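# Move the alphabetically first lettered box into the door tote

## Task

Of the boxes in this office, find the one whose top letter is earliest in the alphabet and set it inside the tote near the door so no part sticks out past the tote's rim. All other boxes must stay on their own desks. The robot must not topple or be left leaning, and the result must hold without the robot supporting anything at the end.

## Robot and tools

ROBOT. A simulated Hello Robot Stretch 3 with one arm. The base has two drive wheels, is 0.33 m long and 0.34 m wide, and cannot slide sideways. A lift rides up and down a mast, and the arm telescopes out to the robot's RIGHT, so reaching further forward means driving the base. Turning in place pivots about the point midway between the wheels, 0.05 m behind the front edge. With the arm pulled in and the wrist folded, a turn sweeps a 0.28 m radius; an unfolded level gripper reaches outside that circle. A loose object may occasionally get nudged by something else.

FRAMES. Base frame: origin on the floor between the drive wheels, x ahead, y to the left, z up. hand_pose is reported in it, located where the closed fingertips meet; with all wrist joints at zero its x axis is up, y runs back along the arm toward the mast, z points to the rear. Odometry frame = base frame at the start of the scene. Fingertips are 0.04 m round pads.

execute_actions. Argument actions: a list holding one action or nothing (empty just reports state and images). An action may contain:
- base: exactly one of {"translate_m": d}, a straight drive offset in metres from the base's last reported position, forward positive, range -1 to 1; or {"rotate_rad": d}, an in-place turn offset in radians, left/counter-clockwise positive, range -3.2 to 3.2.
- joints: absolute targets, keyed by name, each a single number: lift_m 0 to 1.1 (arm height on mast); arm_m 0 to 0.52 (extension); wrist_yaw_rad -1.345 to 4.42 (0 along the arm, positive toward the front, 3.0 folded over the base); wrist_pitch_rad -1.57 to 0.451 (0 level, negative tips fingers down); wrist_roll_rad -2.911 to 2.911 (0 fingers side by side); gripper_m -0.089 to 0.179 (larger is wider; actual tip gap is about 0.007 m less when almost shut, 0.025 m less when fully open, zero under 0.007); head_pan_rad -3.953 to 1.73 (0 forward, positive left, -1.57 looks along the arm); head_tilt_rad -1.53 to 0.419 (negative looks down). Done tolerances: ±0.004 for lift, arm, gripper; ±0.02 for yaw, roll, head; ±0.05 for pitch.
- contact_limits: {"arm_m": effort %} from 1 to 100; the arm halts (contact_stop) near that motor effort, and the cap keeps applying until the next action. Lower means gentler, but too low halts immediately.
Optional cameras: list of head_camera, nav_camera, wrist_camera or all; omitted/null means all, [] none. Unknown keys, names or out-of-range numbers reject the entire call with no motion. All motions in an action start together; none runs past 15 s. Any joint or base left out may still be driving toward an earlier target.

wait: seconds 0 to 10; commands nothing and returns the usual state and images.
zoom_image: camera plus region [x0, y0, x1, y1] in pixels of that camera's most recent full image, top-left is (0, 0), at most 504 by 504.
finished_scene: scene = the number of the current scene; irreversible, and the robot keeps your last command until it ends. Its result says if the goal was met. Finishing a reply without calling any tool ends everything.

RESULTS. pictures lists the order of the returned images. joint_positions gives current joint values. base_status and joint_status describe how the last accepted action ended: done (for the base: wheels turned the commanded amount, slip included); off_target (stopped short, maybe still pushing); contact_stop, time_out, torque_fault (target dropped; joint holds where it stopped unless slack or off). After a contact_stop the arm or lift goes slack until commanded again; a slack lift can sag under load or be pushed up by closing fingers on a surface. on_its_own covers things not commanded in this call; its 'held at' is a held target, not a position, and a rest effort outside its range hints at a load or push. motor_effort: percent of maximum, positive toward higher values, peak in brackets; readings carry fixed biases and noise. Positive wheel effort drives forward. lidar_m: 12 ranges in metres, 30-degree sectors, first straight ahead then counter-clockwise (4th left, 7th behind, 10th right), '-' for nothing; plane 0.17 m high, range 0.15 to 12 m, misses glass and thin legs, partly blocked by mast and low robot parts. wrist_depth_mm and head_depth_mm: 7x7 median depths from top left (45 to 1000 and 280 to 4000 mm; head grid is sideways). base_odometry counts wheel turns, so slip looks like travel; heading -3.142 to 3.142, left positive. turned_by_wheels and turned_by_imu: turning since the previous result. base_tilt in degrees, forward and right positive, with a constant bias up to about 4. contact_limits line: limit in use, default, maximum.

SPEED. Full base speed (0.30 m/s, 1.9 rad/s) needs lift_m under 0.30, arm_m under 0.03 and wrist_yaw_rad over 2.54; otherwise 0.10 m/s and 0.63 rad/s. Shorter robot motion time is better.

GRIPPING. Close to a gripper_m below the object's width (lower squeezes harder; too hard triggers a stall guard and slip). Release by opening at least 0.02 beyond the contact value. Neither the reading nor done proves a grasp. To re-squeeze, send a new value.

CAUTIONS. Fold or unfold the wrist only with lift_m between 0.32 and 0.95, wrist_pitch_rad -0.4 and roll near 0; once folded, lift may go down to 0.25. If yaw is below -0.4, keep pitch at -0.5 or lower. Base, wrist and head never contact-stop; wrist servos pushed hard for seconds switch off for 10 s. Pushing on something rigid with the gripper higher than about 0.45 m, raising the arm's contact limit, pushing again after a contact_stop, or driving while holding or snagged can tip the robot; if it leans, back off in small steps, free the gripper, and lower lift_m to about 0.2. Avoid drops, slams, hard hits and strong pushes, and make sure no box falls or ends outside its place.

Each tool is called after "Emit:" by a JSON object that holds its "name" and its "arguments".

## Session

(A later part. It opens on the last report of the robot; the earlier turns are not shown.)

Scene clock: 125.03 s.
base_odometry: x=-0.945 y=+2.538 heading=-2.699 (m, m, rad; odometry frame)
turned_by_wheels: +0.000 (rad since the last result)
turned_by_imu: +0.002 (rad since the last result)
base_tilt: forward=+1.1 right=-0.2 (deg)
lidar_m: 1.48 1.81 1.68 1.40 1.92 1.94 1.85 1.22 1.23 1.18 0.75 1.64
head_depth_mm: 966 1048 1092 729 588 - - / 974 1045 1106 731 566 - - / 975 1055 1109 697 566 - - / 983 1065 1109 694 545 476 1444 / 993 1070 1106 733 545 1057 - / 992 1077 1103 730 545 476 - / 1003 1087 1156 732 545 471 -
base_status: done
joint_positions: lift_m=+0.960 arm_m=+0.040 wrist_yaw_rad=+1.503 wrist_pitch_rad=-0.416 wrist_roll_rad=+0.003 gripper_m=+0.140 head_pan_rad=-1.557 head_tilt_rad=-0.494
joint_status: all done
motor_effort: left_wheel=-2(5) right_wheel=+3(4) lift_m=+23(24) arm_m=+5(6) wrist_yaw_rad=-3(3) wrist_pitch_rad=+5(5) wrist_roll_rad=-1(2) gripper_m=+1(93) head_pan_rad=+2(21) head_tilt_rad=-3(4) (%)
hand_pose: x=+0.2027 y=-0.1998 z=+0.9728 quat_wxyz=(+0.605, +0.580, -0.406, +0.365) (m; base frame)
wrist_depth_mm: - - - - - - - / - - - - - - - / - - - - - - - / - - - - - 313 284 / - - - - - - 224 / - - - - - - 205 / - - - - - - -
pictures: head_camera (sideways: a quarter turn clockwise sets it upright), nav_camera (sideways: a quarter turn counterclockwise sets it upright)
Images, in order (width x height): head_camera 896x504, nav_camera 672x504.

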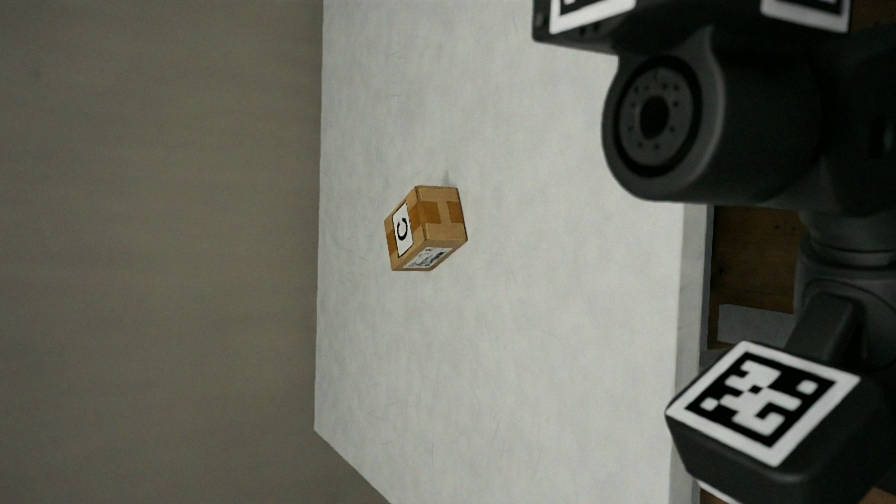

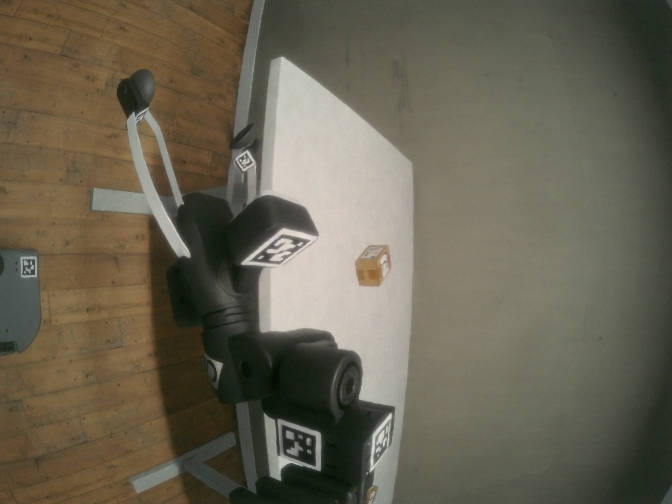

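Emit:
{"name": "execute_actions", "arguments": {"actions": [{"joints": {"lift_m": 1.09, "arm_m": 0.415, "wrist_yaw_rad": 0.47, "wrist_pitch_rad": -0.3}}], "cameras": ["head_camera", "wrist_camera"]}}

Emit:
{"name": "execute_actions", "arguments": {"actions": [{"joints": {"wrist_pitch_rad": -0.75}}], "cameras": ["head_camera", "wrist_camera"]}}

Scene clock: 134.50 s.
base_odometry: x=-0.945 y=+2.538 heading=-2.699 (m, m, rad; odometry frame)
turned_by_wheels: +0.000 (rad since the last result)
turned_by_imu: +0.001 (rad since the last result)
base_tilt: forward=+1.0 right=-0.2 (deg)
lidar_m: 1.48 1.81 1.69 1.40 1.91 1.93 1.86 1.23 1.23 1.18 0.75 1.64
head_depth_mm: 943 1059 1096 731 547 476 1337 / 954 - 1099 730 545 476 1348 / 966 - 1029 698 544 476 1348 / 983 1061 1103 693 544 475 1336 / 987 1066 1028 730 543 1065 1303 / 994 1078 1106 730 544 966 1280 / 999 1079 1158 729 544 1478 1343
base_status: not commanded
joint_positions: lift_m=+1.090 arm_m=+0.415 wrist_yaw_rad=+0.472 wrist_pitch_rad=-0.320 wrist_roll_rad=+0.003 gripper_m=+0.140 head_pan_rad=-1.557 head_tilt_rad=-0.494
joint_status: all done
motor_effort: left_wheel=-2(2) right_wheel=+3(3) lift_m=+23(23) arm_m=+5(4) wrist_yaw_rad=-1(4) wrist_pitch_rad=+6(7) wrist_roll_rad=-1(1) gripper_m=+0(0) head_pan_rad=+2(1) head_tilt_rad=-4(4) (%)
hand_pose: x=+0.0856 y=-0.7695 z=+1.1250 quat_wxyz=(+0.704, +0.273, -0.653, +0.053) (m; base frame)
wrist_depth_mm: 843 718 613 534 480 430 390 / 958 794 665 570 510 451 409 / - 864 721 614 537 475 430 / - 969 779 625 569 502 451 / - - 499 494 497 511 475 / - - 396 401 398 - 403 / - 320 332 334 334 323 334
pictures: head_camera (sideways: a quarter turn clockwise sets it upright), wrist_camera
Images, in order (width x height): head_camera 896x504, wrist_camera 644x364.

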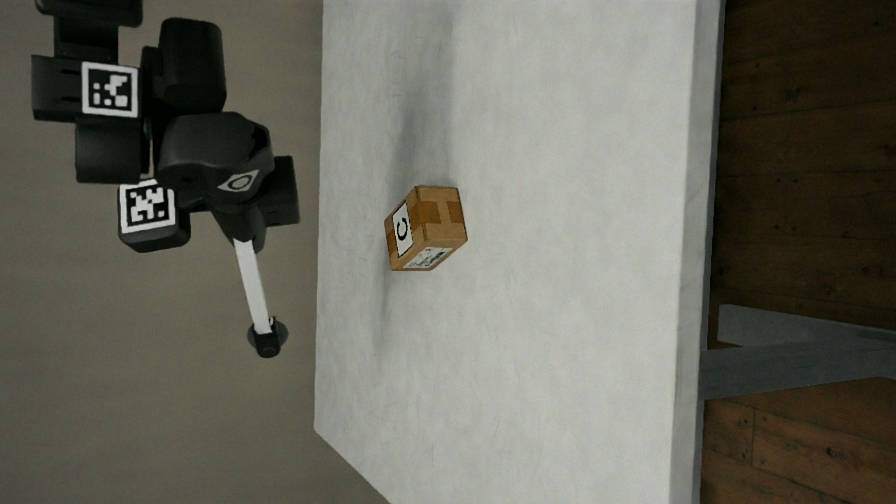

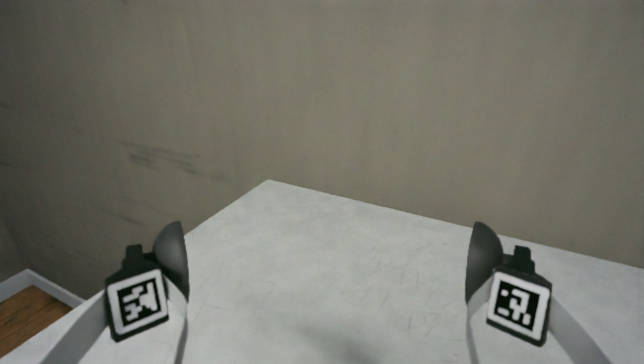

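Scene clock: 135.57 s.
base_odometry: x=-0.945 y=+2.538 heading=-2.699 (m, m, rad; odometry frame)
turned_by_wheels: +0.000 (rad since the last result)
turned_by_imu: +0.000 (rad since the last result)
base_tilt: forward=+1.3 right=-0.1 (deg)
lidar_m: 1.48 1.81 1.68 1.40 1.92 1.93 1.85 1.22 1.23 1.18 0.75 1.64
head_depth_mm: 944 1063 1097 730 544 477 1340 / 950 - 1096 732 544 476 1336 / 964 - 937 699 545 476 1339 / 982 1051 1032 696 544 477 1331 / 986 1073 1123 730 544 1062 1305 / 991 1072 1102 730 546 963 1277 / 1000 1081 1159 729 544 1472 1338
base_status: not commanded
joint_positions: lift_m=+1.090 arm_m=+0.415 wrist_yaw_rad=+0.472 wrist_pitch_rad=-0.759 wrist_roll_rad=+0.003 gripper_m=+0.140 head_pan_rad=-1.557 head_tilt_rad=-0.494
joint_status: all done
motor_effort: left_wheel=-2(2) right_wheel=+3(3) lift_m=+23(23) arm_m=+5(5) wrist_yaw_rad=-1(1) wrist_pitch_rad=+3(7) wrist_roll_rad=-1(1) gripper_m=+0(0) head_pan_rad=+3(3) head_tilt_rad=-3(3) (%)
hand_pose: x=+0.0554 y=-0.7104 z=+1.0346 quat_wxyz=(+0.699, +0.408, -0.578, -0.102) (m; base frame)
wrist_depth_mm: - 844 525 501 503 470 427 / - 938 415 418 418 417 416 / - 355 355 355 356 355 353 / 308 309 309 310 311 310 311 / 276 281 274 274 275 278 275 / 246 - 247 199 242 - 247 / 227 219 223 177 216 219 223
pictures: head_camera (sideways: a quarter turn clockwise sets it upright), wrist_camera
Images, in order (width x height): head_camera 896x504, wrist_camera 644x364.

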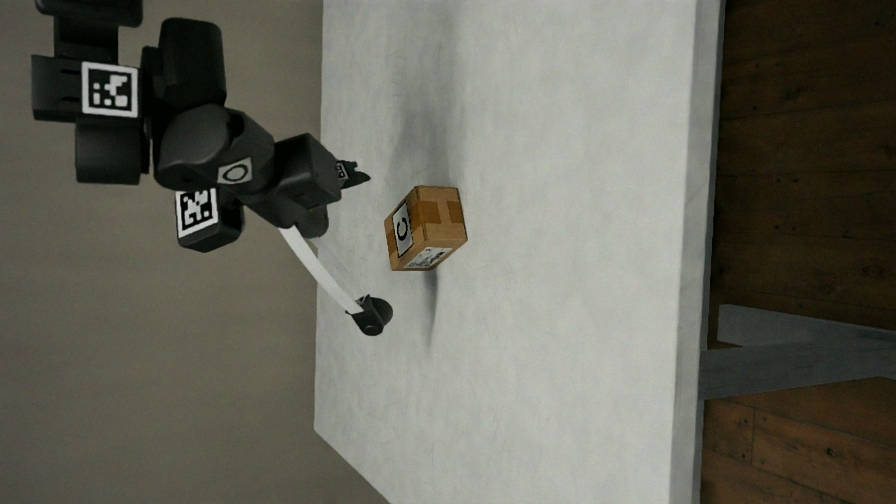

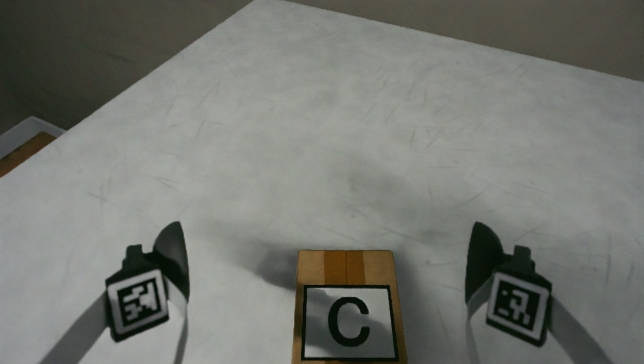

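Emit:
{"name": "execute_actions", "arguments": {"actions": [{"joints": {"wrist_pitch_rad": -0.94, "arm_m": 0.44, "lift_m": 1.054, "gripper_m": 0.11}}], "cameras": ["head_camera", "wrist_camera"]}}

Scene clock: 145.60 s.
base_odometry: x=-0.945 y=+2.538 heading=-2.699 (m, m, rad; odometry frame)
turned_by_wheels: +0.000 (rad since the last result)
turned_by_imu: +0.001 (rad since the last result)
base_tilt: forward=+1.0 right=+0.1 (deg)
lidar_m: 1.48 1.82 1.68 1.40 1.91 1.93 1.85 1.22 1.23 1.18 0.75 1.64
head_depth_mm: 965 1059 1085 730 545 476 1346 / 962 - 1034 731 543 476 1347 / 975 1054 - 696 545 476 1340 / 980 1056 1108 693 544 475 1344 / 985 1069 1105 730 545 1062 1300 / 996 1079 1105 732 544 963 1274 / 999 1084 1152 731 546 1474 1336
base_status: not commanded
joint_positions: lift_m=+1.054 arm_m=+0.440 wrist_yaw_rad=+0.472 wrist_pitch_rad=-0.947 wrist_roll_rad=+0.003 gripper_m=+0.110 head_pan_rad=-1.557 head_tilt_rad=-0.494
joint_status: all done
motor_effort: left_wheel=-2(2) right_wheel=+2(3) lift_m=+16(18) arm_m=+5(5) wrist_yaw_rad=-1(1) wrist_pitch_rad=+2(4) wrist_roll_rad=-1(1) gripper_m=-1(94) head_pan_rad=+2(2) head_tilt_rad=-3(3) (%)
hand_pose: x=+0.0376 y=-0.7006 z=+0.9709 quat_wxyz=(+0.687, +0.460, -0.537, -0.167) (m; base frame)
wrist_depth_mm: 285 285 283 284 283 283 283 / 255 254 254 255 255 255 254 / 232 232 232 231 231 230 231 / 212 213 212 154 208 211 211 / 196 196 196 142 191 195 195 / 182 183 179 132 136 183 181 / 169 167 168 123 165 166 169
pictures: head_camera (sideways: a quarter turn clockwise sets it upright), wrist_camera
Images, in order (width x height): head_camera 896x504, wrist_camera 644x364.

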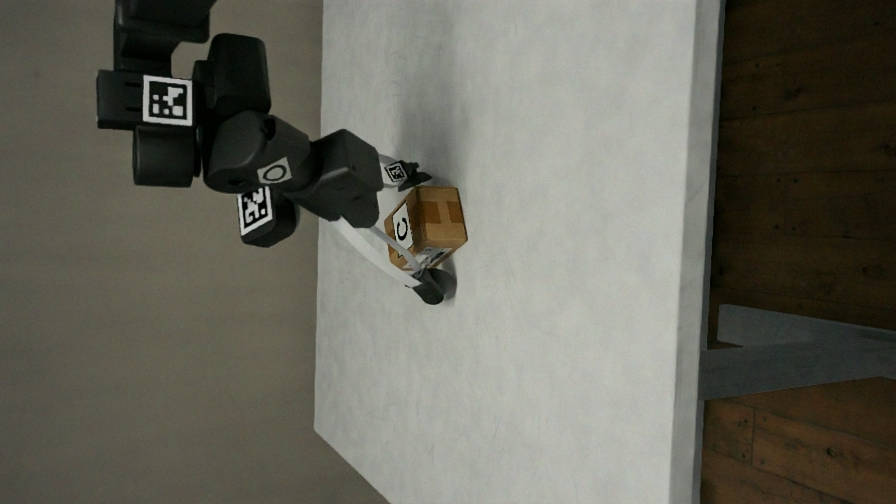

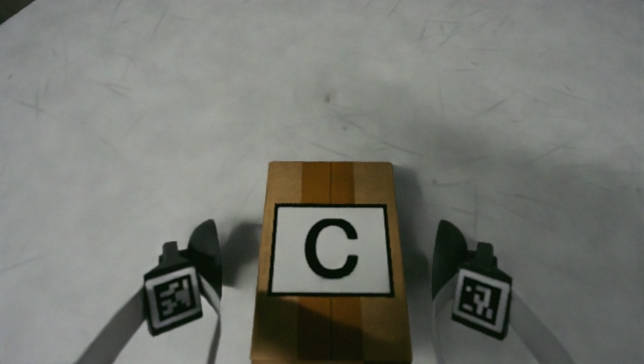

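Emit:
{"name": "execute_actions", "arguments": {"actions": [{"joints": {"gripper_m": 0.02}}], "cameras": ["wrist_camera"]}}

Emit:
{"name": "execute_actions", "arguments": {"actions": [{"joints": {"lift_m": 1.08}}], "cameras": ["head_camera", "wrist_camera"]}}

Scene clock: 149.87 s.
base_odometry: x=-0.945 y=+2.538 heading=-2.699 (m, m, rad; odometry frame)
turned_by_wheels: +0.000 (rad since the last result)
turned_by_imu: +0.001 (rad since the last result)
base_tilt: forward=+0.8 right=-0.1 (deg)
lidar_m: 1.48 1.82 1.68 1.41 1.92 1.94 1.85 1.22 1.23 1.18 0.75 1.64
head_depth_mm: 957 1054 1094 730 545 479 1336 / 959 - 1031 728 544 476 1335 / 976 1056 - 695 545 476 1335 / 983 1059 1106 692 545 475 1340 / 992 1077 1106 729 544 1064 1308 / 997 1079 1111 728 544 966 1275 / 1005 1086 1157 731 542 1484 1329
base_status: not commanded
joint_positions: lift_m=+1.054 arm_m=+0.440 wrist_yaw_rad=+0.472 wrist_pitch_rad=-0.950 wrist_roll_rad=+0.003 gripper_m=+0.021 head_pan_rad=-1.557 head_tilt_rad=-0.494
joint_status: all done
motor_effort: left_wheel=-2(2) right_wheel=+2(3) lift_m=+16(16) arm_m=+5(5) wrist_yaw_rad=-1(2) wrist_pitch_rad=+3(3) wrist_roll_rad=-1(1) gripper_m=-24(99) head_pan_rad=+3(3) head_tilt_rad=-3(3) (%)
hand_pose: x=+0.0372 y=-0.6999 z=+0.9705 quat_wxyz=(+0.686, +0.461, -0.537, -0.169) (m; base frame)
wrist_depth_mm: 282 282 282 281 281 281 281 / 254 253 253 254 253 253 252 / 231 231 230 229 230 231 230 / 212 211 211 153 208 211 210 / 195 195 195 141 192 194 194 / 181 182 133 131 131 181 180 / 169 169 167 123 145 168 168
pictures: wrist_camera
Images, in order (width x height): wrist_camera 644x364.

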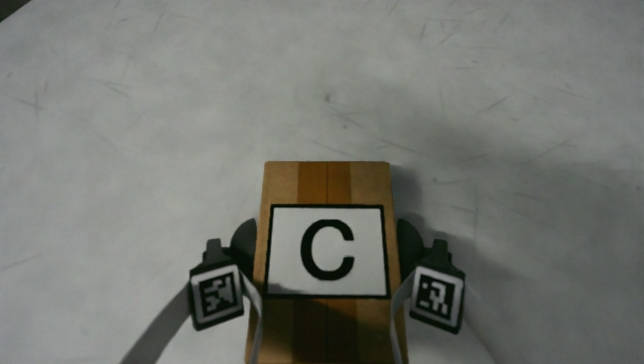

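Scene clock: 150.87 s.
base_odometry: x=-0.945 y=+2.538 heading=-2.699 (m, m, rad; odometry frame)
turned_by_wheels: +0.000 (rad since the last result)
turned_by_imu: +0.000 (rad since the last result)
base_tilt: forward=+1.0 right=+0.0 (deg)
lidar_m: 1.48 1.81 1.68 1.40 1.92 1.93 1.85 1.22 1.23 1.18 0.75 1.64
head_depth_mm: 945 1051 1100 729 547 477 1341 / 954 - 1103 732 545 477 1339 / 966 1034 - 699 544 477 1340 / 982 1063 1113 674 544 475 1342 / 987 1072 1103 731 544 1061 1308 / 1000 1078 1104 729 545 964 1279 / 999 1083 1156 731 545 1463 1334
base_status: not commanded
joint_positions: lift_m=+1.080 arm_m=+0.440 wrist_yaw_rad=+0.472 wrist_pitch_rad=-0.952 wrist_roll_rad=+0.003 gripper_m=+0.021 head_pan_rad=-1.557 head_tilt_rad=-0.494
joint_status: all done
motor_effort: left_wheel=-2(2) right_wheel=+3(3) lift_m=+23(24) arm_m=+5(5) wrist_yaw_rad=-1(1) wrist_pitch_rad=+3(4) wrist_roll_rad=-2(1) gripper_m=-22(23) head_pan_rad=+3(3) head_tilt_rad=-4(3) (%)
hand_pose: x=+0.0371 y=-0.6996 z=+0.9958 quat_wxyz=(+0.686, +0.462, -0.536, -0.169) (m; base frame)
wrist_depth_mm: - 321 321 318 320 319 318 / 290 288 287 288 288 285 288 / 263 262 261 262 262 262 260 / 241 240 240 153 236 240 240 / 222 222 221 141 218 220 221 / 207 206 133 131 131 205 205 / 192 192 189 123 157 191 191
pictures: head_camera (sideways: a quarter turn clockwise sets it upright), wrist_camera
Images, in order (width x height): head_camera 896x504, wrist_camera 644x364.

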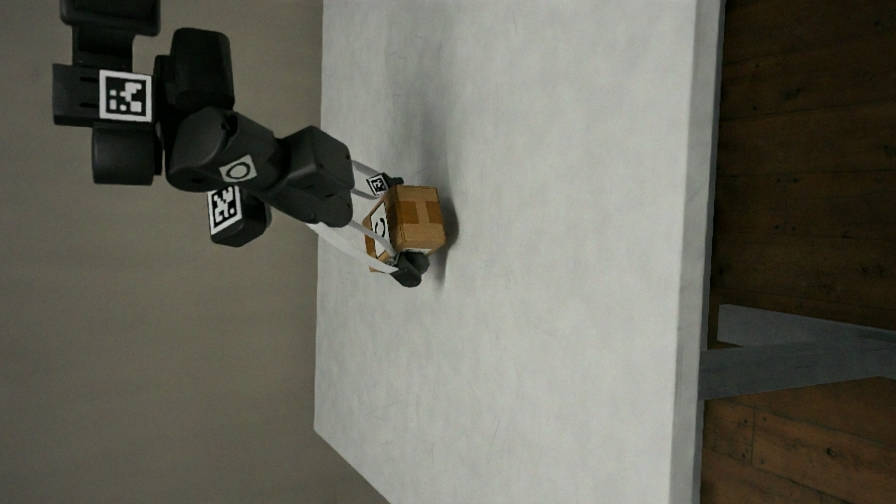

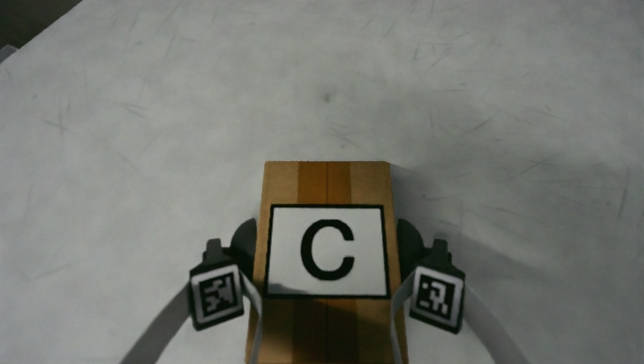

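Emit:
{"name": "execute_actions", "arguments": {"actions": [{"base": {"rotate_rad": 1.3}, "joints": {"lift_m": 1.01, "arm_m": 0.16, "wrist_pitch_rad": -0.4, "wrist_yaw_rad": 1.5, "head_pan_rad": -0.8, "head_tilt_rad": -0.8}}], "cameras": ["nav_camera", "wrist_camera"]}}

Scene clock: 179.23 s.
base_odometry: x=-0.945 y=+2.538 heading=-1.400 (m, m, rad; odometry frame)
turned_by_wheels: +1.300 (rad since the last result)
turned_by_imu: +1.301 (rad since the last result)
base_tilt: forward=+0.9 right=+0.0 (deg)
lidar_m: 1.41 1.40 1.64 1.86 1.86 1.22 1.18 0.75 1.33 1.48 1.92 1.69
head_depth_mm: 1612 1276 391 1654 1506 1310 1157 / 1693 1283 385 1699 1500 1308 1159 / 1713 1350 2147 1779 1502 1311 1157 / 1716 1415 2161 1789 1510 1308 1160 / 1724 1874 2063 1787 1513 1310 1161 / 2062 2448 2145 1806 1513 1315 1169 / 2123 2321 2062 1804 1517 1318 1161
base_status: done
joint_positions: lift_m=+1.010 arm_m=+0.160 wrist_yaw_rad=+1.498 wrist_pitch_rad=-0.428 wrist_roll_rad=+0.003 gripper_m=+0.021 head_pan_rad=-0.807 head_tilt_rad=-0.790
joint_status: all done
motor_effort: left_wheel=-2(7) right_wheel=+3(9) lift_m=+17(20) arm_m=-4(5) wrist_yaw_rad=+2(9) wrist_pitch_rad=+9(9) wrist_roll_rad=-1(1) gripper_m=-23(23) head_pan_rad=+2(27) head_tilt_rad=-5(29) (%)
hand_pose: x=+0.2012 y=-0.3217 z=+1.0207 quat_wxyz=(+0.608, +0.581, -0.404, +0.360) (m; base frame)
wrist_depth_mm: - - - - - - - / - - - - - - - / - - - - - - - / - - - 153 - - 880 / - - - 141 - - - / - - 133 132 131 - - / - - - 123 - - -
pictures: nav_camera (sideways: a quarter turn counterclockwise sets it upright), wrist_camera
Images, in order (width x height): nav_camera 672x504, wrist_camera 644x364.

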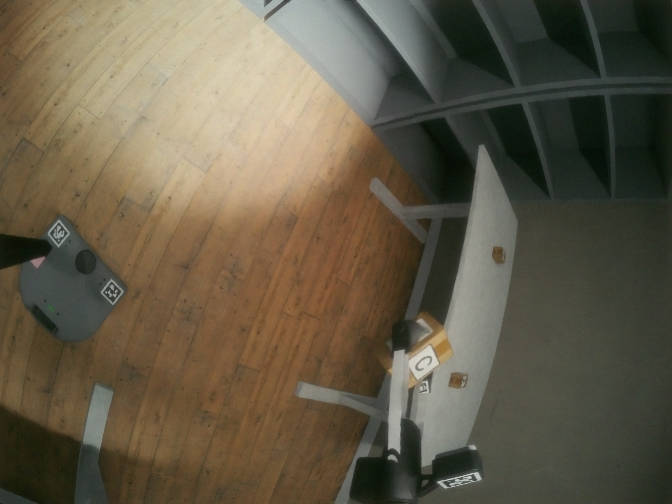

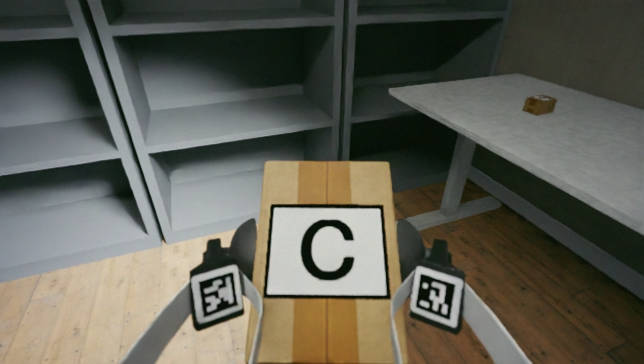

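Emit:
{"name": "execute_actions", "arguments": {"actions": [{"base": {"rotate_rad": 1.045}, "joints": {"lift_m": 0.79, "arm_m": 0.003, "head_pan_rad": -0.07, "head_tilt_rad": -0.7}}], "cameras": []}}

Emit:
{"name": "execute_actions", "arguments": {"actions": [{"base": {"translate_m": 0.43}, "joints": {"lift_m": 0.29, "wrist_yaw_rad": 2.8}}], "cameras": ["nav_camera", "wrist_camera"]}}

Scene clock: 187.40 s.
base_odometry: x=-0.945 y=+2.538 heading=-0.355 (m, m, rad; odometry frame)
turned_by_wheels: +1.045 (rad since the last result)
turned_by_imu: +1.046 (rad since the last result)
base_tilt: forward=+0.8 right=+0.0 (deg)
lidar_m: 1.64 1.86 1.86 1.22 1.18 0.75 1.33 1.48 1.92 1.69 1.41 1.40
head_depth_mm: 1507 1797 2032 1846 1609 1367 1176 / 1455 1621 1839 1888 1619 1362 1193 / 2626 2960 2500 1963 1615 1372 1198 / 2390 2667 2486 1956 1621 1372 1195 / 2170 2384 2490 1930 1622 1373 1205 / 1994 2161 2331 1965 1613 1368 1200 / 1825 2009 2170 1971 1635 1372 1197
base_status: done
joint_positions: lift_m=+0.790 arm_m=+0.003 wrist_yaw_rad=+1.498 wrist_pitch_rad=-0.428 wrist_roll_rad=+0.003 gripper_m=+0.021 head_pan_rad=-0.077 head_tilt_rad=-0.705
joint_status: all done
motor_effort: left_wheel=-2(5) right_wheel=+3(6) lift_m=+17(17) arm_m=-4(4) wrist_yaw_rad=+2(3) wrist_pitch_rad=+9(9) wrist_roll_rad=-1(1) gripper_m=-23(24) head_pan_rad=+3(27) head_tilt_rad=+2(17) (%)
hand_pose: x=+0.2012 y=-0.1647 z=+0.8007 quat_wxyz=(+0.608, +0.581, -0.404, +0.360) (m; base frame)
wrist_depth_mm: - - - - - - - / - - - - - - - / - - - - - - - / - - - 153 - - - / - - - 141 - - - / - - 133 131 131 - - / - - 983 123 543 - -
pictures: none
No camera images: the call's "cameras" was empty. Leave "cameras" out to get every camera's image.

Scene clock: 193.43 s.
base_odometry: x=-0.542 y=+2.388 heading=-0.355 (m, m, rad; odometry frame)
turned_by_wheels: +0.000 (rad since the last result)
turned_by_imu: +0.000 (rad since the last result)
base_tilt: forward=+1.0 right=+0.0 (deg)
lidar_m: 1.23 1.57 1.56 1.25 1.31 1.15 1.17 1.82 1.90 1.63 1.12 1.23
head_depth_mm: 1030 1198 1372 1738 1555 1356 1195 / 2492 2768 2248 1595 1587 1374 1195 / 2236 2517 2497 1969 1621 1368 1189 / 2010 2239 2410 1950 1608 1371 1200 / 1835 2032 2262 1979 1615 1375 1191 / 1680 1815 2032 1956 1629 1375 1203 / 1543 1688 1845 1910 1616 1384 1198
base_status: done
joint_positions: lift_m=+0.290 arm_m=+0.003 wrist_yaw_rad=+2.797 wrist_pitch_rad=-0.427 wrist_roll_rad=+0.003 gripper_m=+0.021 head_pan_rad=-0.077 head_tilt_rad=-0.704
joint_status: all done
motor_effort: left_wheel=-2(7) right_wheel=+2(7) lift_m=+17(17) arm_m=-4(4) wrist_yaw_rad=+4(4) wrist_pitch_rad=+8(9) wrist_roll_rad=-1(1) gripper_m=-22(23) head_pan_rad=+2(3) head_tilt_rad=+2(3) (%)
hand_pose: x=+0.0542 y=+0.0617 z=+0.3007 quat_wxyz=(+0.267, +0.707, +0.029, +0.654) (m; base frame)
wrist_depth_mm: - - - - - - - / - - - - - - - / - - - - - - - / - 831 813 153 772 840 821 / - 649 652 141 626 664 660 / 530 560 133 131 132 543 542 / 463 - - 123 282 462 467
pictures: nav_camera (sideways: a quarter turn counterclockwise sets it upright), wrist_camera
Images, in order (width x height): nav_camera 672x504, wrist_camera 644x364.

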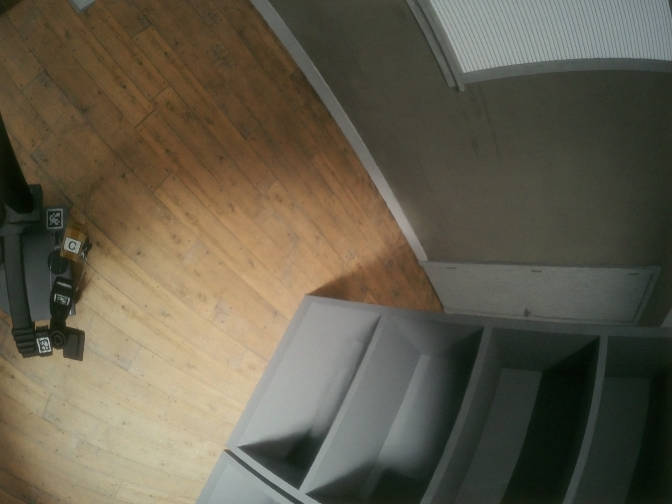

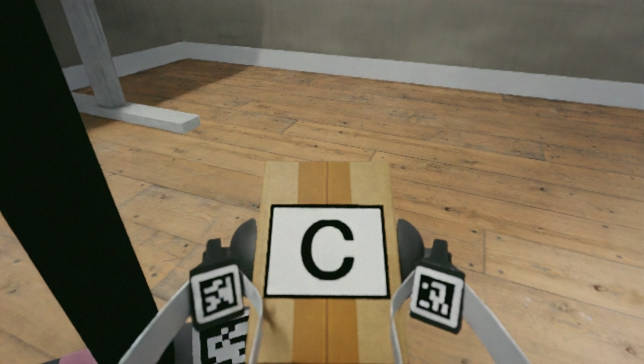

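Emit:
{"name": "execute_actions", "arguments": {"actions": [{"base": {"translate_m": 0.9}, "joints": {"head_pan_rad": -0.5, "head_tilt_rad": -1.1}}], "cameras": ["nav_camera"]}}

Scene clock: 201.73 s.
base_odometry: x=+0.302 y=+2.075 heading=-0.355 (m, m, rad; odometry frame)
turned_by_wheels: +0.000 (rad since the last result)
turned_by_imu: +0.000 (rad since the last result)
base_tilt: forward=+1.0 right=-0.2 (deg)
lidar_m: 1.15 0.97 0.96 1.08 1.70 2.16 2.03 2.62 0.98 0.99 0.42 0.42
head_depth_mm: 1919 476 598 821 1223 1187 1113 / 1945 1742 1547 819 1228 1203 - / 1943 1750 1565 1414 1277 1198 - / 1995 1772 1585 1434 1299 1196 1131 / 2023 1769 1588 1426 1304 1204 1099 / 1837 1787 1583 1431 1301 1206 1115 / 1566 1688 1595 1435 1302 1203 1120
base_status: done
joint_positions: lift_m=+0.290 arm_m=+0.003 wrist_yaw_rad=+2.797 wrist_pitch_rad=-0.427 wrist_roll_rad=+0.003 gripper_m=+0.021 head_pan_rad=-0.493 head_tilt_rad=-1.087
joint_status: all done
motor_effort: left_wheel=-2(5) right_wheel=+2(9) lift_m=+17(17) arm_m=-4(4) wrist_yaw_rad=+4(4) wrist_pitch_rad=+8(8) wrist_roll_rad=-1(1) gripper_m=-23(23) head_pan_rad=-3(22) head_tilt_rad=-7(33) (%)
hand_pose: x=+0.0541 y=+0.0617 z=+0.3007 quat_wxyz=(+0.266, +0.707, +0.029, +0.654) (m; base frame)
wrist_depth_mm: - - - - 903 822 758 / - - - - 972 890 807 / - - - - - 932 869 / - 814 826 153 779 826 833 / - 645 652 141 630 657 658 / 531 559 133 131 131 542 543 / 458 - - 123 282 467 466
pictures: nav_camera (sideways: a quarter turn counterclockwise sets it upright)
Images, in order (width x height): nav_camera 672x504.

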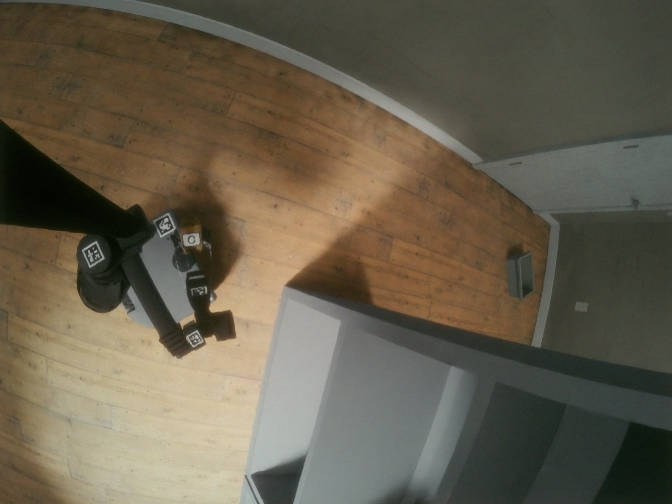

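Emit:
{"name": "execute_actions", "arguments": {"actions": [{"base": {"translate_m": 0.6}, "joints": {"head_pan_rad": -0.8, "head_tilt_rad": -0.75}}], "cameras": ["head_camera"]}}

Scene clock: 211.67 s.
base_odometry: x=+0.864 y=+1.867 heading=-0.355 (m, m, rad; odometry frame)
turned_by_wheels: +0.000 (rad since the last result)
turned_by_imu: +0.000 (rad since the last result)
base_tilt: forward=+1.0 right=-0.2 (deg)
lidar_m: 0.67 0.56 0.56 0.63 1.04 2.15 2.61 0.41 0.40 0.46 2.18 1.20
head_depth_mm: 1881 2130 2281 1852 1546 1333 1166 / 1887 2146 2284 1831 1545 1335 1176 / 1885 2136 2309 1834 1551 1339 1165 / 1903 2141 2312 1848 1543 1335 1171 / 1889 2154 2317 1857 1556 1334 1169 / 1894 2111 2230 1859 1560 1341 1176 / 1712 1652 1640 1635 1526 1350 1184
base_status: done
joint_positions: lift_m=+0.290 arm_m=+0.003 wrist_yaw_rad=+2.797 wrist_pitch_rad=-0.427 wrist_roll_rad=+0.003 gripper_m=+0.021 head_pan_rad=-0.793 head_tilt_rad=-0.754
joint_status: all done
motor_effort: left_wheel=-1(4) right_wheel=+2(8) lift_m=+17(17) arm_m=-4(4) wrist_yaw_rad=+3(4) wrist_pitch_rad=+9(8) wrist_roll_rad=-1(1) gripper_m=-23(23) head_pan_rad=-2(18) head_tilt_rad=+2(28) (%)
hand_pose: x=+0.0541 y=+0.0617 z=+0.3008 quat_wxyz=(+0.266, +0.707, +0.029, +0.654) (m; base frame)
wrist_depth_mm: 834 752 664 588 533 484 442 / 914 839 715 638 572 518 474 / - 906 804 697 614 554 504 / - 823 801 152 649 601 540 / - 657 657 141 629 621 563 / 528 557 133 131 131 545 545 / 464 - - 123 281 468 465
pictures: head_camera (sideways: a quarter turn clockwise sets it upright)
Images, in order (width x height): head_camera 896x504.

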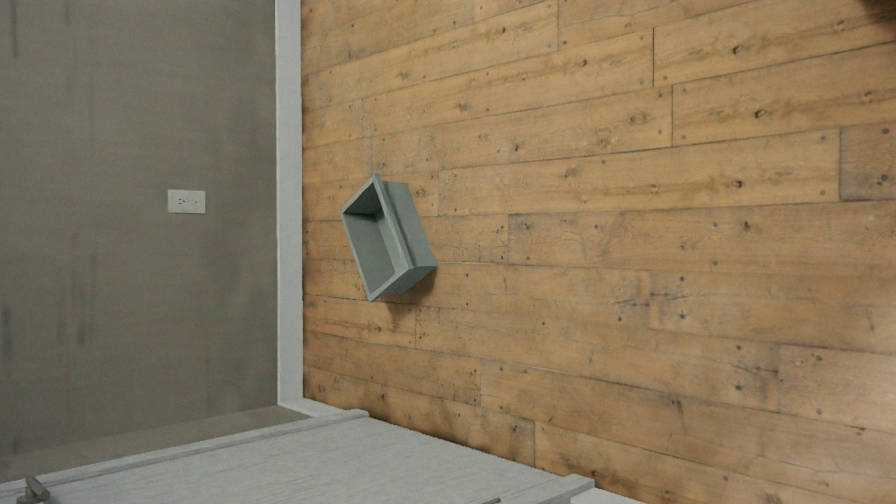

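Emit:
{"name": "execute_actions", "arguments": {"actions": [{"base": {"rotate_rad": -0.735}, "joints": {"head_pan_rad": -0.07, "head_tilt_rad": -1.1}}], "cameras": []}}

Emit:
{"name": "execute_actions", "arguments": {"actions": [{"base": {"translate_m": 1.0}}], "cameras": ["head_camera"]}}

Scene clock: 217.40 s.
base_odometry: x=+0.864 y=+1.867 heading=-1.090 (m, m, rad; odometry frame)
turned_by_wheels: -0.735 (rad since the last result)
turned_by_imu: -0.732 (rad since the last result)
base_tilt: forward=+1.0 right=-0.3 (deg)
lidar_m: 2.12 0.79 0.58 0.56 0.59 0.80 2.15 2.62 3.18 0.40 0.42 0.58
head_depth_mm: 1964 1737 1559 1408 1276 1184 1106 / 1972 1736 1567 1405 1283 1186 1124 / 1985 1752 1553 1419 1286 1192 1130 / 1987 1722 1585 1421 1299 1193 843 / 1997 1766 1579 1434 1304 1200 855 / 2011 1769 1581 1440 1302 1202 1110 / 1694 1683 1564 1440 1315 1207 1116
base_status: done
joint_positions: lift_m=+0.290 arm_m=+0.003 wrist_yaw_rad=+2.797 wrist_pitch_rad=-0.427 wrist_roll_rad=+0.003 gripper_m=+0.021 head_pan_rad=-0.077 head_tilt_rad=-1.087
joint_status: all done
motor_effort: left_wheel=+2(9) right_wheel=-2(6) lift_m=+17(17) arm_m=-4(4) wrist_yaw_rad=+3(4) wrist_pitch_rad=+8(8) wrist_roll_rad=-1(1) gripper_m=-23(24) head_pan_rad=+3(29) head_tilt_rad=-7(33) (%)
hand_pose: x=+0.0541 y=+0.0617 z=+0.3008 quat_wxyz=(+0.266, +0.707, +0.029, +0.654) (m; base frame)
wrist_depth_mm: 479 509 544 593 662 727 797 / 512 541 598 650 718 812 899 / - 588 642 710 790 896 976 / - 634 676 153 781 836 827 / - 650 657 141 637 656 649 / 530 563 133 131 131 547 538 / 460 - - 123 282 468 462
pictures: none
No camera images: the call's "cameras" was empty. Leave "cameras" out to get every camera's image.

Scene clock: 222.47 s.
base_odometry: x=+1.327 y=+0.980 heading=-1.090 (m, m, rad; odometry frame)
turned_by_wheels: +0.000 (rad since the last result)
turned_by_imu: -0.001 (rad since the last result)
base_tilt: forward=+1.0 right=-0.2 (deg)
lidar_m: 1.18 0.76 0.56 0.52 0.58 0.79 2.23 0.70 0.80 2.22 1.67 1.22
head_depth_mm: 1189 1421 1561 1425 1285 1185 1113 / 1181 1431 1562 1415 1280 1189 1123 / 1177 1423 1566 1399 1291 1195 1132 / 1167 1423 1570 1387 1281 1192 840 / 1181 1414 1579 1427 1306 1195 852 / 1177 1416 1588 1431 1308 1208 1116 / 1178 1413 1556 1439 1312 1210 1116
base_status: done
joint_positions: lift_m=+0.290 arm_m=+0.003 wrist_yaw_rad=+2.798 wrist_pitch_rad=-0.427 wrist_roll_rad=+0.003 gripper_m=+0.021 head_pan_rad=-0.077 head_tilt_rad=-1.087
joint_status: not commanded
motor_effort: left_wheel=+2(9) right_wheel=-2(5) lift_m=+17(17) arm_m=-4(4) wrist_yaw_rad=+3(3) wrist_pitch_rad=+8(8) wrist_roll_rad=-1(1) gripper_m=-24(23) head_pan_rad=+1(2) head_tilt_rad=-7(7) (%)
hand_pose: x=+0.0541 y=+0.0617 z=+0.3008 quat_wxyz=(+0.266, +0.707, +0.029, +0.654) (m; base frame)
wrist_depth_mm: 473 490 529 566 636 711 822 / 507 532 566 621 695 773 910 / - 575 611 681 753 861 991 / - 627 650 153 777 827 823 / - 647 654 141 627 658 661 / 535 559 133 131 132 550 526 / 461 - - 123 282 462 452
pictures: head_camera (sideways: a quarter turn clockwise sets it upright)
Images, in order (width x height): head_camera 896x504.

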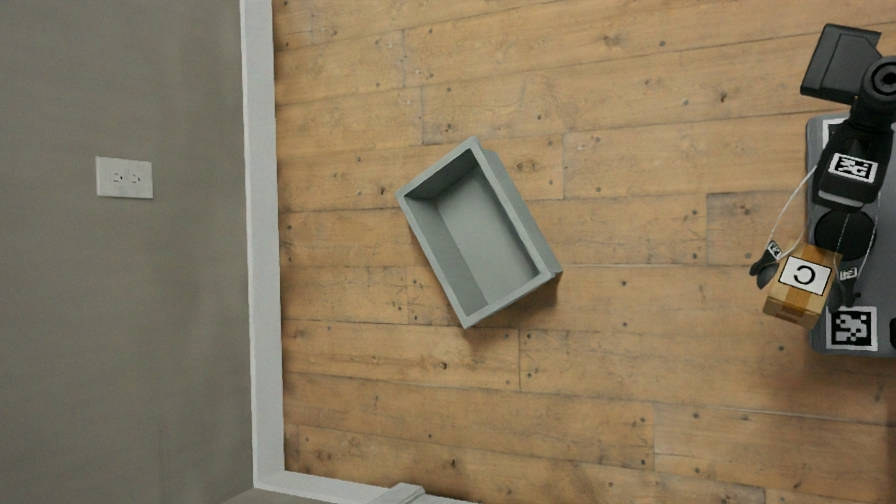

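Emit:
{"name": "execute_actions", "arguments": {"actions": [{"base": {"rotate_rad": 1.59}, "joints": {"lift_m": 0.33, "wrist_yaw_rad": 0.0, "arm_m": 0.3, "head_pan_rad": -1.64, "head_tilt_rad": -1.1}}], "cameras": []}}

Emit:
{"name": "execute_actions", "arguments": {"actions": [{"joints": {"lift_m": 0.25, "wrist_pitch_rad": -0.94, "arm_m": 0.335}}], "cameras": ["head_camera", "wrist_camera"]}}

Scene clock: 233.47 s.
base_odometry: x=+1.327 y=+0.980 heading=+0.500 (m, m, rad; odometry frame)
turned_by_wheels: +1.590 (rad since the last result)
turned_by_imu: +1.590 (rad since the last result)
base_tilt: forward=+1.0 right=-0.2 (deg)
lidar_m: 0.52 0.58 0.80 2.29 0.71 0.81 2.32 1.65 1.22 1.18 0.75 0.55
head_depth_mm: 1185 1427 1553 1411 1291 1187 1109 / 1188 1428 1572 1421 1292 1203 - / 1184 1416 1574 - 1301 1207 - / 1188 1439 1577 1384 1283 1208 1102 / 1197 1430 1579 1431 1300 1196 1113 / 1189 1426 1582 1441 1312 1200 1109 / 1192 1436 1543 1413 1313 1201 1113
base_status: done
joint_positions: lift_m=+0.330 arm_m=+0.300 wrist_yaw_rad=+0.002 wrist_pitch_rad=-0.427 wrist_roll_rad=+0.002 gripper_m=+0.021 head_pan_rad=-1.633 head_tilt_rad=-1.087
joint_status: all done
motor_effort: left_wheel=-2(7) right_wheel=+2(7) lift_m=+24(24) arm_m=+5(5) wrist_yaw_rad=-2(5) wrist_pitch_rad=+8(8) wrist_roll_rad=+0(1) gripper_m=-23(24) head_pan_rad=-2(32) head_tilt_rad=-6(8) (%)
hand_pose: x=-0.0210 y=-0.6678 z=+0.3404 quat_wxyz=(+0.691, +0.151, -0.691, -0.150) (m; base frame)
wrist_depth_mm: 596 591 586 588 584 580 568 / 639 648 645 635 634 632 617 / 686 707 700 697 698 680 684 / 693 754 747 153 749 735 736 / 671 712 710 141 683 723 713 / 585 585 133 131 131 597 597 / 503 503 489 123 303 509 510
pictures: none
No camera images: the call's "cameras" was empty. Leave "cameras" out to get every camera's image.

Scene clock: 235.03 s.
base_odometry: x=+1.327 y=+0.980 heading=+0.500 (m, m, rad; odometry frame)
turned_by_wheels: +0.000 (rad since the last result)
turned_by_imu: +0.000 (rad since the last result)
base_tilt: forward=+1.2 right=+0.0 (deg)
lidar_m: 0.52 0.58 0.80 2.29 0.71 0.80 2.32 1.66 1.22 0.56 0.75 0.55
head_depth_mm: 1182 1426 1547 1418 1283 1178 1105 / 1189 1423 1560 1421 1283 1195 - / 1188 1434 1573 1453 1298 1211 - / 1185 1430 1575 1390 1286 1208 1115 / 1187 1434 1575 1436 1304 1197 1111 / 1200 1443 1590 1426 1305 1199 1110 / 1192 1430 1541 1412 1315 1209 1114
base_status: not commanded
joint_positions: lift_m=+0.250 arm_m=+0.335 wrist_yaw_rad=+0.002 wrist_pitch_rad=-0.952 wrist_roll_rad=+0.002 gripper_m=+0.021 head_pan_rad=-1.633 head_tilt_rad=-1.087
joint_status: all done
motor_effort: left_wheel=-2(1) right_wheel=+2(2) lift_m=+17(18) arm_m=+5(4) wrist_yaw_rad=-2(2) wrist_pitch_rad=+4(7) wrist_roll_rad=-1(1) gripper_m=-22(22) head_pan_rad=-2(2) head_tilt_rad=-7(7) (%)
hand_pose: x=-0.0213 y=-0.6086 z=+0.1662 quat_wxyz=(+0.628, +0.324, -0.628, -0.324) (m; base frame)
wrist_depth_mm: 507 502 506 507 506 507 512 / 453 458 458 458 457 455 457 / 416 414 412 415 273 418 409 / 380 378 245 152 297 367 379 / 353 230 246 141 308 246 350 / 213 257 134 131 131 263 225 / 296 226 297 123 194 223 295
pictures: head_camera (sideways: a quarter turn clockwise sets it upright), wrist_camera
Images, in order (width x height): head_camera 896x504, wrist_camera 644x364.

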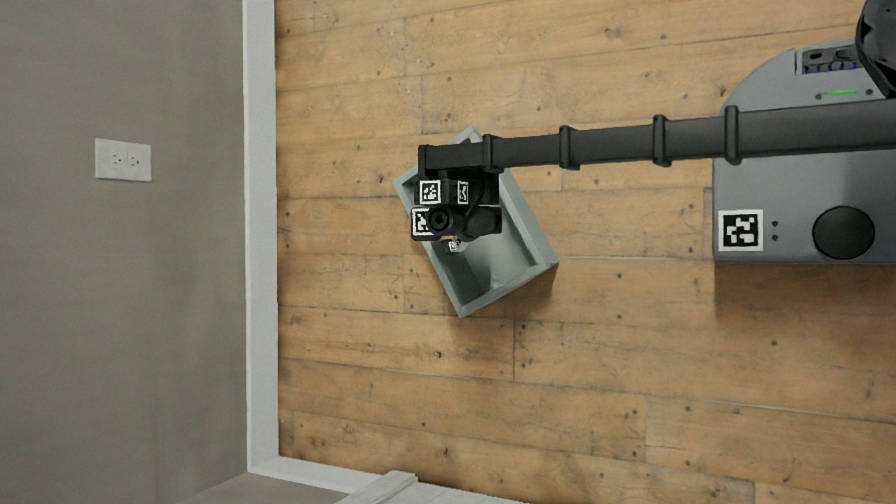

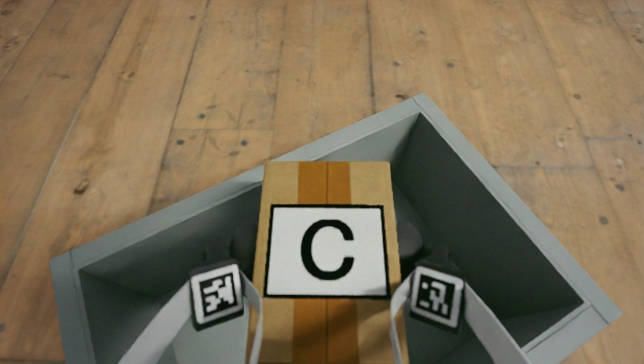

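Emit:
{"name": "execute_actions", "arguments": {"actions": [{"joints": {"lift_m": 0.107}}], "cameras": ["wrist_camera"]}}

Scene clock: 243.47 s.
base_odometry: x=+1.327 y=+0.980 heading=+0.500 (m, m, rad; odometry frame)
turned_by_wheels: +0.000 (rad since the last result)
turned_by_imu: +0.001 (rad since the last result)
base_tilt: forward=+1.0 right=+0.0 (deg)
lidar_m: 0.52 0.58 0.80 2.29 0.71 0.80 2.31 1.65 1.22 1.18 0.75 0.55
head_depth_mm: 1190 1419 1551 1406 1285 1185 1107 / 1191 1427 1570 1416 1288 1197 - / 1187 1431 1561 1382 1293 1215 - / 1184 1431 1569 1385 1287 1206 1106 / 1192 1432 1578 1417 1306 1189 1112 / 1194 1432 1587 1437 1309 1199 1113 / 1194 1435 1545 1409 1309 1204 1120
base_status: not commanded
joint_positions: lift_m=+0.107 arm_m=+0.335 wrist_yaw_rad=+0.002 wrist_pitch_rad=-0.952 wrist_roll_rad=+0.002 gripper_m=+0.021 head_pan_rad=-1.633 head_tilt_rad=-1.087
joint_status: all done
motor_effort: left_wheel=-2(2) right_wheel=+2(2) lift_m=+17(15) arm_m=+5(5) wrist_yaw_rad=-2(2) wrist_pitch_rad=+4(4) wrist_roll_rad=-1(1) gripper_m=-23(23) head_pan_rad=-2(2) head_tilt_rad=-7(7) (%)
hand_pose: x=-0.0213 y=-0.6084 z=+0.0231 quat_wxyz=(+0.628, +0.325, -0.628, -0.324) (m; base frame)
wrist_depth_mm: 106 112 129 151 182 170 133 / 115 127 149 180 221 184 141 / 132 147 177 222 229 200 151 / 151 174 205 153 207 207 162 / 179 192 195 141 191 195 174 / 181 181 133 131 131 181 178 / 167 169 166 123 145 168 143
pictures: wrist_camera
Images, in order (width x height): wrist_camera 644x364.

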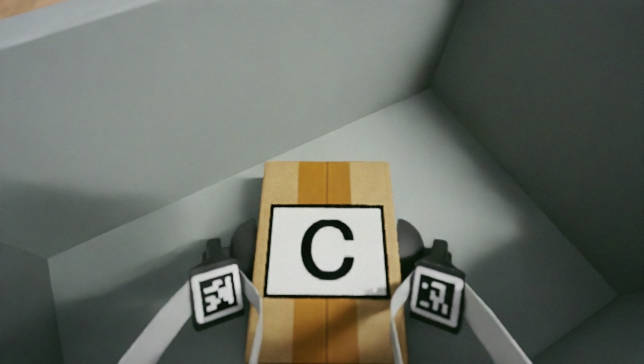

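The depth readings match those at the grasp (195/181/168), so the box is on the tote floor. I'll release it and lift away.

Emit:
{"name": "execute_actions", "arguments": {"actions": [{"joints": {"gripper_m": 0.1}}], "cameras": ["wrist_camera"]}}

Emit:
{"name": "execute_actions", "arguments": {"actions": [{"joints": {"lift_m": 0.22}}], "cameras": ["head_camera", "wrist_camera"]}}

Scene clock: 246.70 s.
base_odometry: x=+1.327 y=+0.980 heading=+0.500 (m, m, rad; odometry frame)
turned_by_wheels: +0.000 (rad since the last result)
turned_by_imu: +0.001 (rad since the last result)
base_tilt: forward=+0.9 right=-0.2 (deg)
lidar_m: 0.52 0.58 0.80 2.29 0.71 0.80 2.32 1.65 1.22 1.18 0.75 0.55
head_depth_mm: 1183 1423 1552 1401 1280 1179 1111 / 1184 1426 1558 1410 1286 1201 - / 1180 1422 1564 1386 1289 1215 - / 1189 1424 1576 1380 1283 1200 1110 / 1189 1430 1587 1435 1307 1199 1108 / 1194 1430 1583 1434 1312 1197 1115 / 1192 1434 1543 1420 1303 1197 1117
base_status: not commanded
joint_positions: lift_m=+0.107 arm_m=+0.335 wrist_yaw_rad=+0.002 wrist_pitch_rad=-0.948 wrist_roll_rad=+0.002 gripper_m=+0.100 head_pan_rad=-1.633 head_tilt_rad=-1.087
joint_status: all done
motor_effort: left_wheel=-2(1) right_wheel=+2(2) lift_m=+17(17) arm_m=+5(5) wrist_yaw_rad=-2(2) wrist_pitch_rad=+2(4) wrist_roll_rad=-1(1) gripper_m=+0(90) head_pan_rad=-3(4) head_tilt_rad=-7(6) (%)
hand_pose: x=-0.0213 y=-0.6095 z=+0.0237 quat_wxyz=(+0.629, +0.323, -0.629, -0.323) (m; base frame)
wrist_depth_mm: 108 112 128 150 181 169 133 / 115 126 148 178 220 183 141 / 130 146 175 219 232 199 151 / 150 173 206 155 209 207 161 / 177 193 196 143 192 196 173 / 181 182 135 132 134 181 179 / 168 170 166 124 146 167 145
pictures: wrist_camera
Images, in order (width x height): wrist_camera 644x364.

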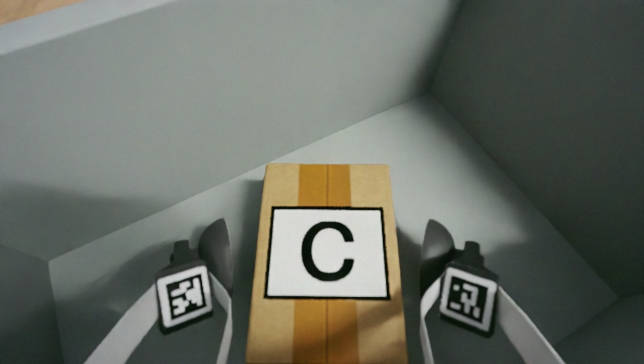

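Scene clock: 248.57 s.
base_odometry: x=+1.327 y=+0.980 heading=+0.500 (m, m, rad; odometry frame)
turned_by_wheels: +0.000 (rad since the last result)
turned_by_imu: +0.000 (rad since the last result)
base_tilt: forward=+0.9 right=-0.1 (deg)
lidar_m: 0.52 0.58 0.80 2.29 0.71 0.80 2.32 1.65 1.22 1.18 0.75 0.55
head_depth_mm: 1186 1417 1555 1410 1285 1188 1114 / 1188 1421 1554 1421 1295 1204 - / 1180 1436 1568 1487 1294 1208 - / 1190 1426 1587 1383 1283 1204 1103 / 1181 1427 1588 1433 1300 1197 1112 / 1190 1434 1593 1430 1299 1205 1115 / 1191 1433 1525 1420 1301 1209 1122
base_status: not commanded
joint_positions: lift_m=+0.220 arm_m=+0.335 wrist_yaw_rad=+0.002 wrist_pitch_rad=-0.948 wrist_roll_rad=+0.002 gripper_m=+0.100 head_pan_rad=-1.633 head_tilt_rad=-1.087
joint_status: all done
motor_effort: left_wheel=-2(2) right_wheel=+2(2) lift_m=+23(23) arm_m=+5(5) wrist_yaw_rad=-2(1) wrist_pitch_rad=+2(2) wrist_roll_rad=-1(1) gripper_m=+1(1) head_pan_rad=-2(3) head_tilt_rad=-6(7) (%)
hand_pose: x=-0.0213 y=-0.6095 z=+0.1363 quat_wxyz=(+0.629, +0.323, -0.629, -0.323) (m; base frame)
wrist_depth_mm: 463 464 469 465 466 467 461 / 417 416 417 416 415 416 415 / 378 379 379 235 264 369 377 / 347 346 218 285 325 225 344 / 194 209 280 317 316 235 307 / 194 245 294 244 292 243 187 / 174 259 273 227 272 230 167
pictures: head_camera (sideways: a quarter turn clockwise sets it upright), wrist_camera
Images, in order (width x height): head_camera 896x504, wrist_camera 644x364.

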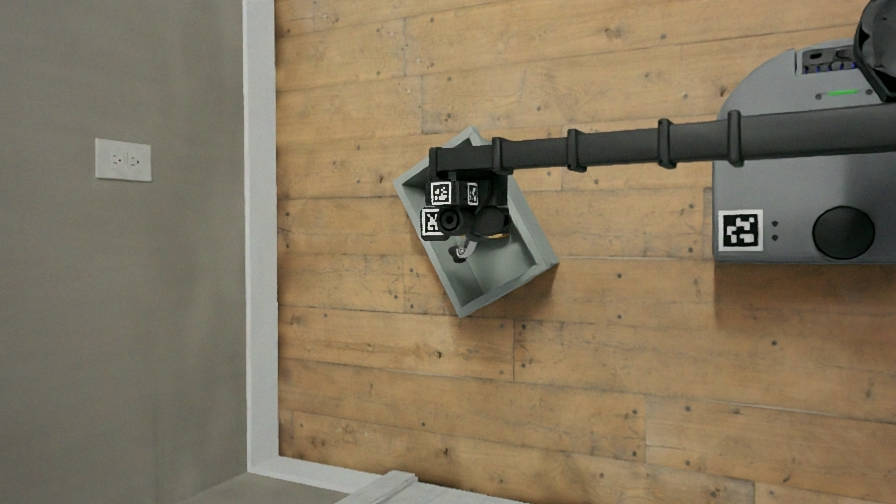

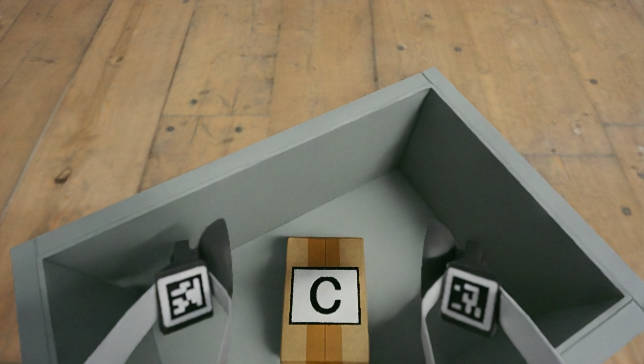

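Box C comes first among Z, M, S, C, K and F. It's now in the tote and the gripper is clear.

Emit:
{"name": "finished_scene", "arguments": {"scene": 2}}

The scene is finished: the task was done.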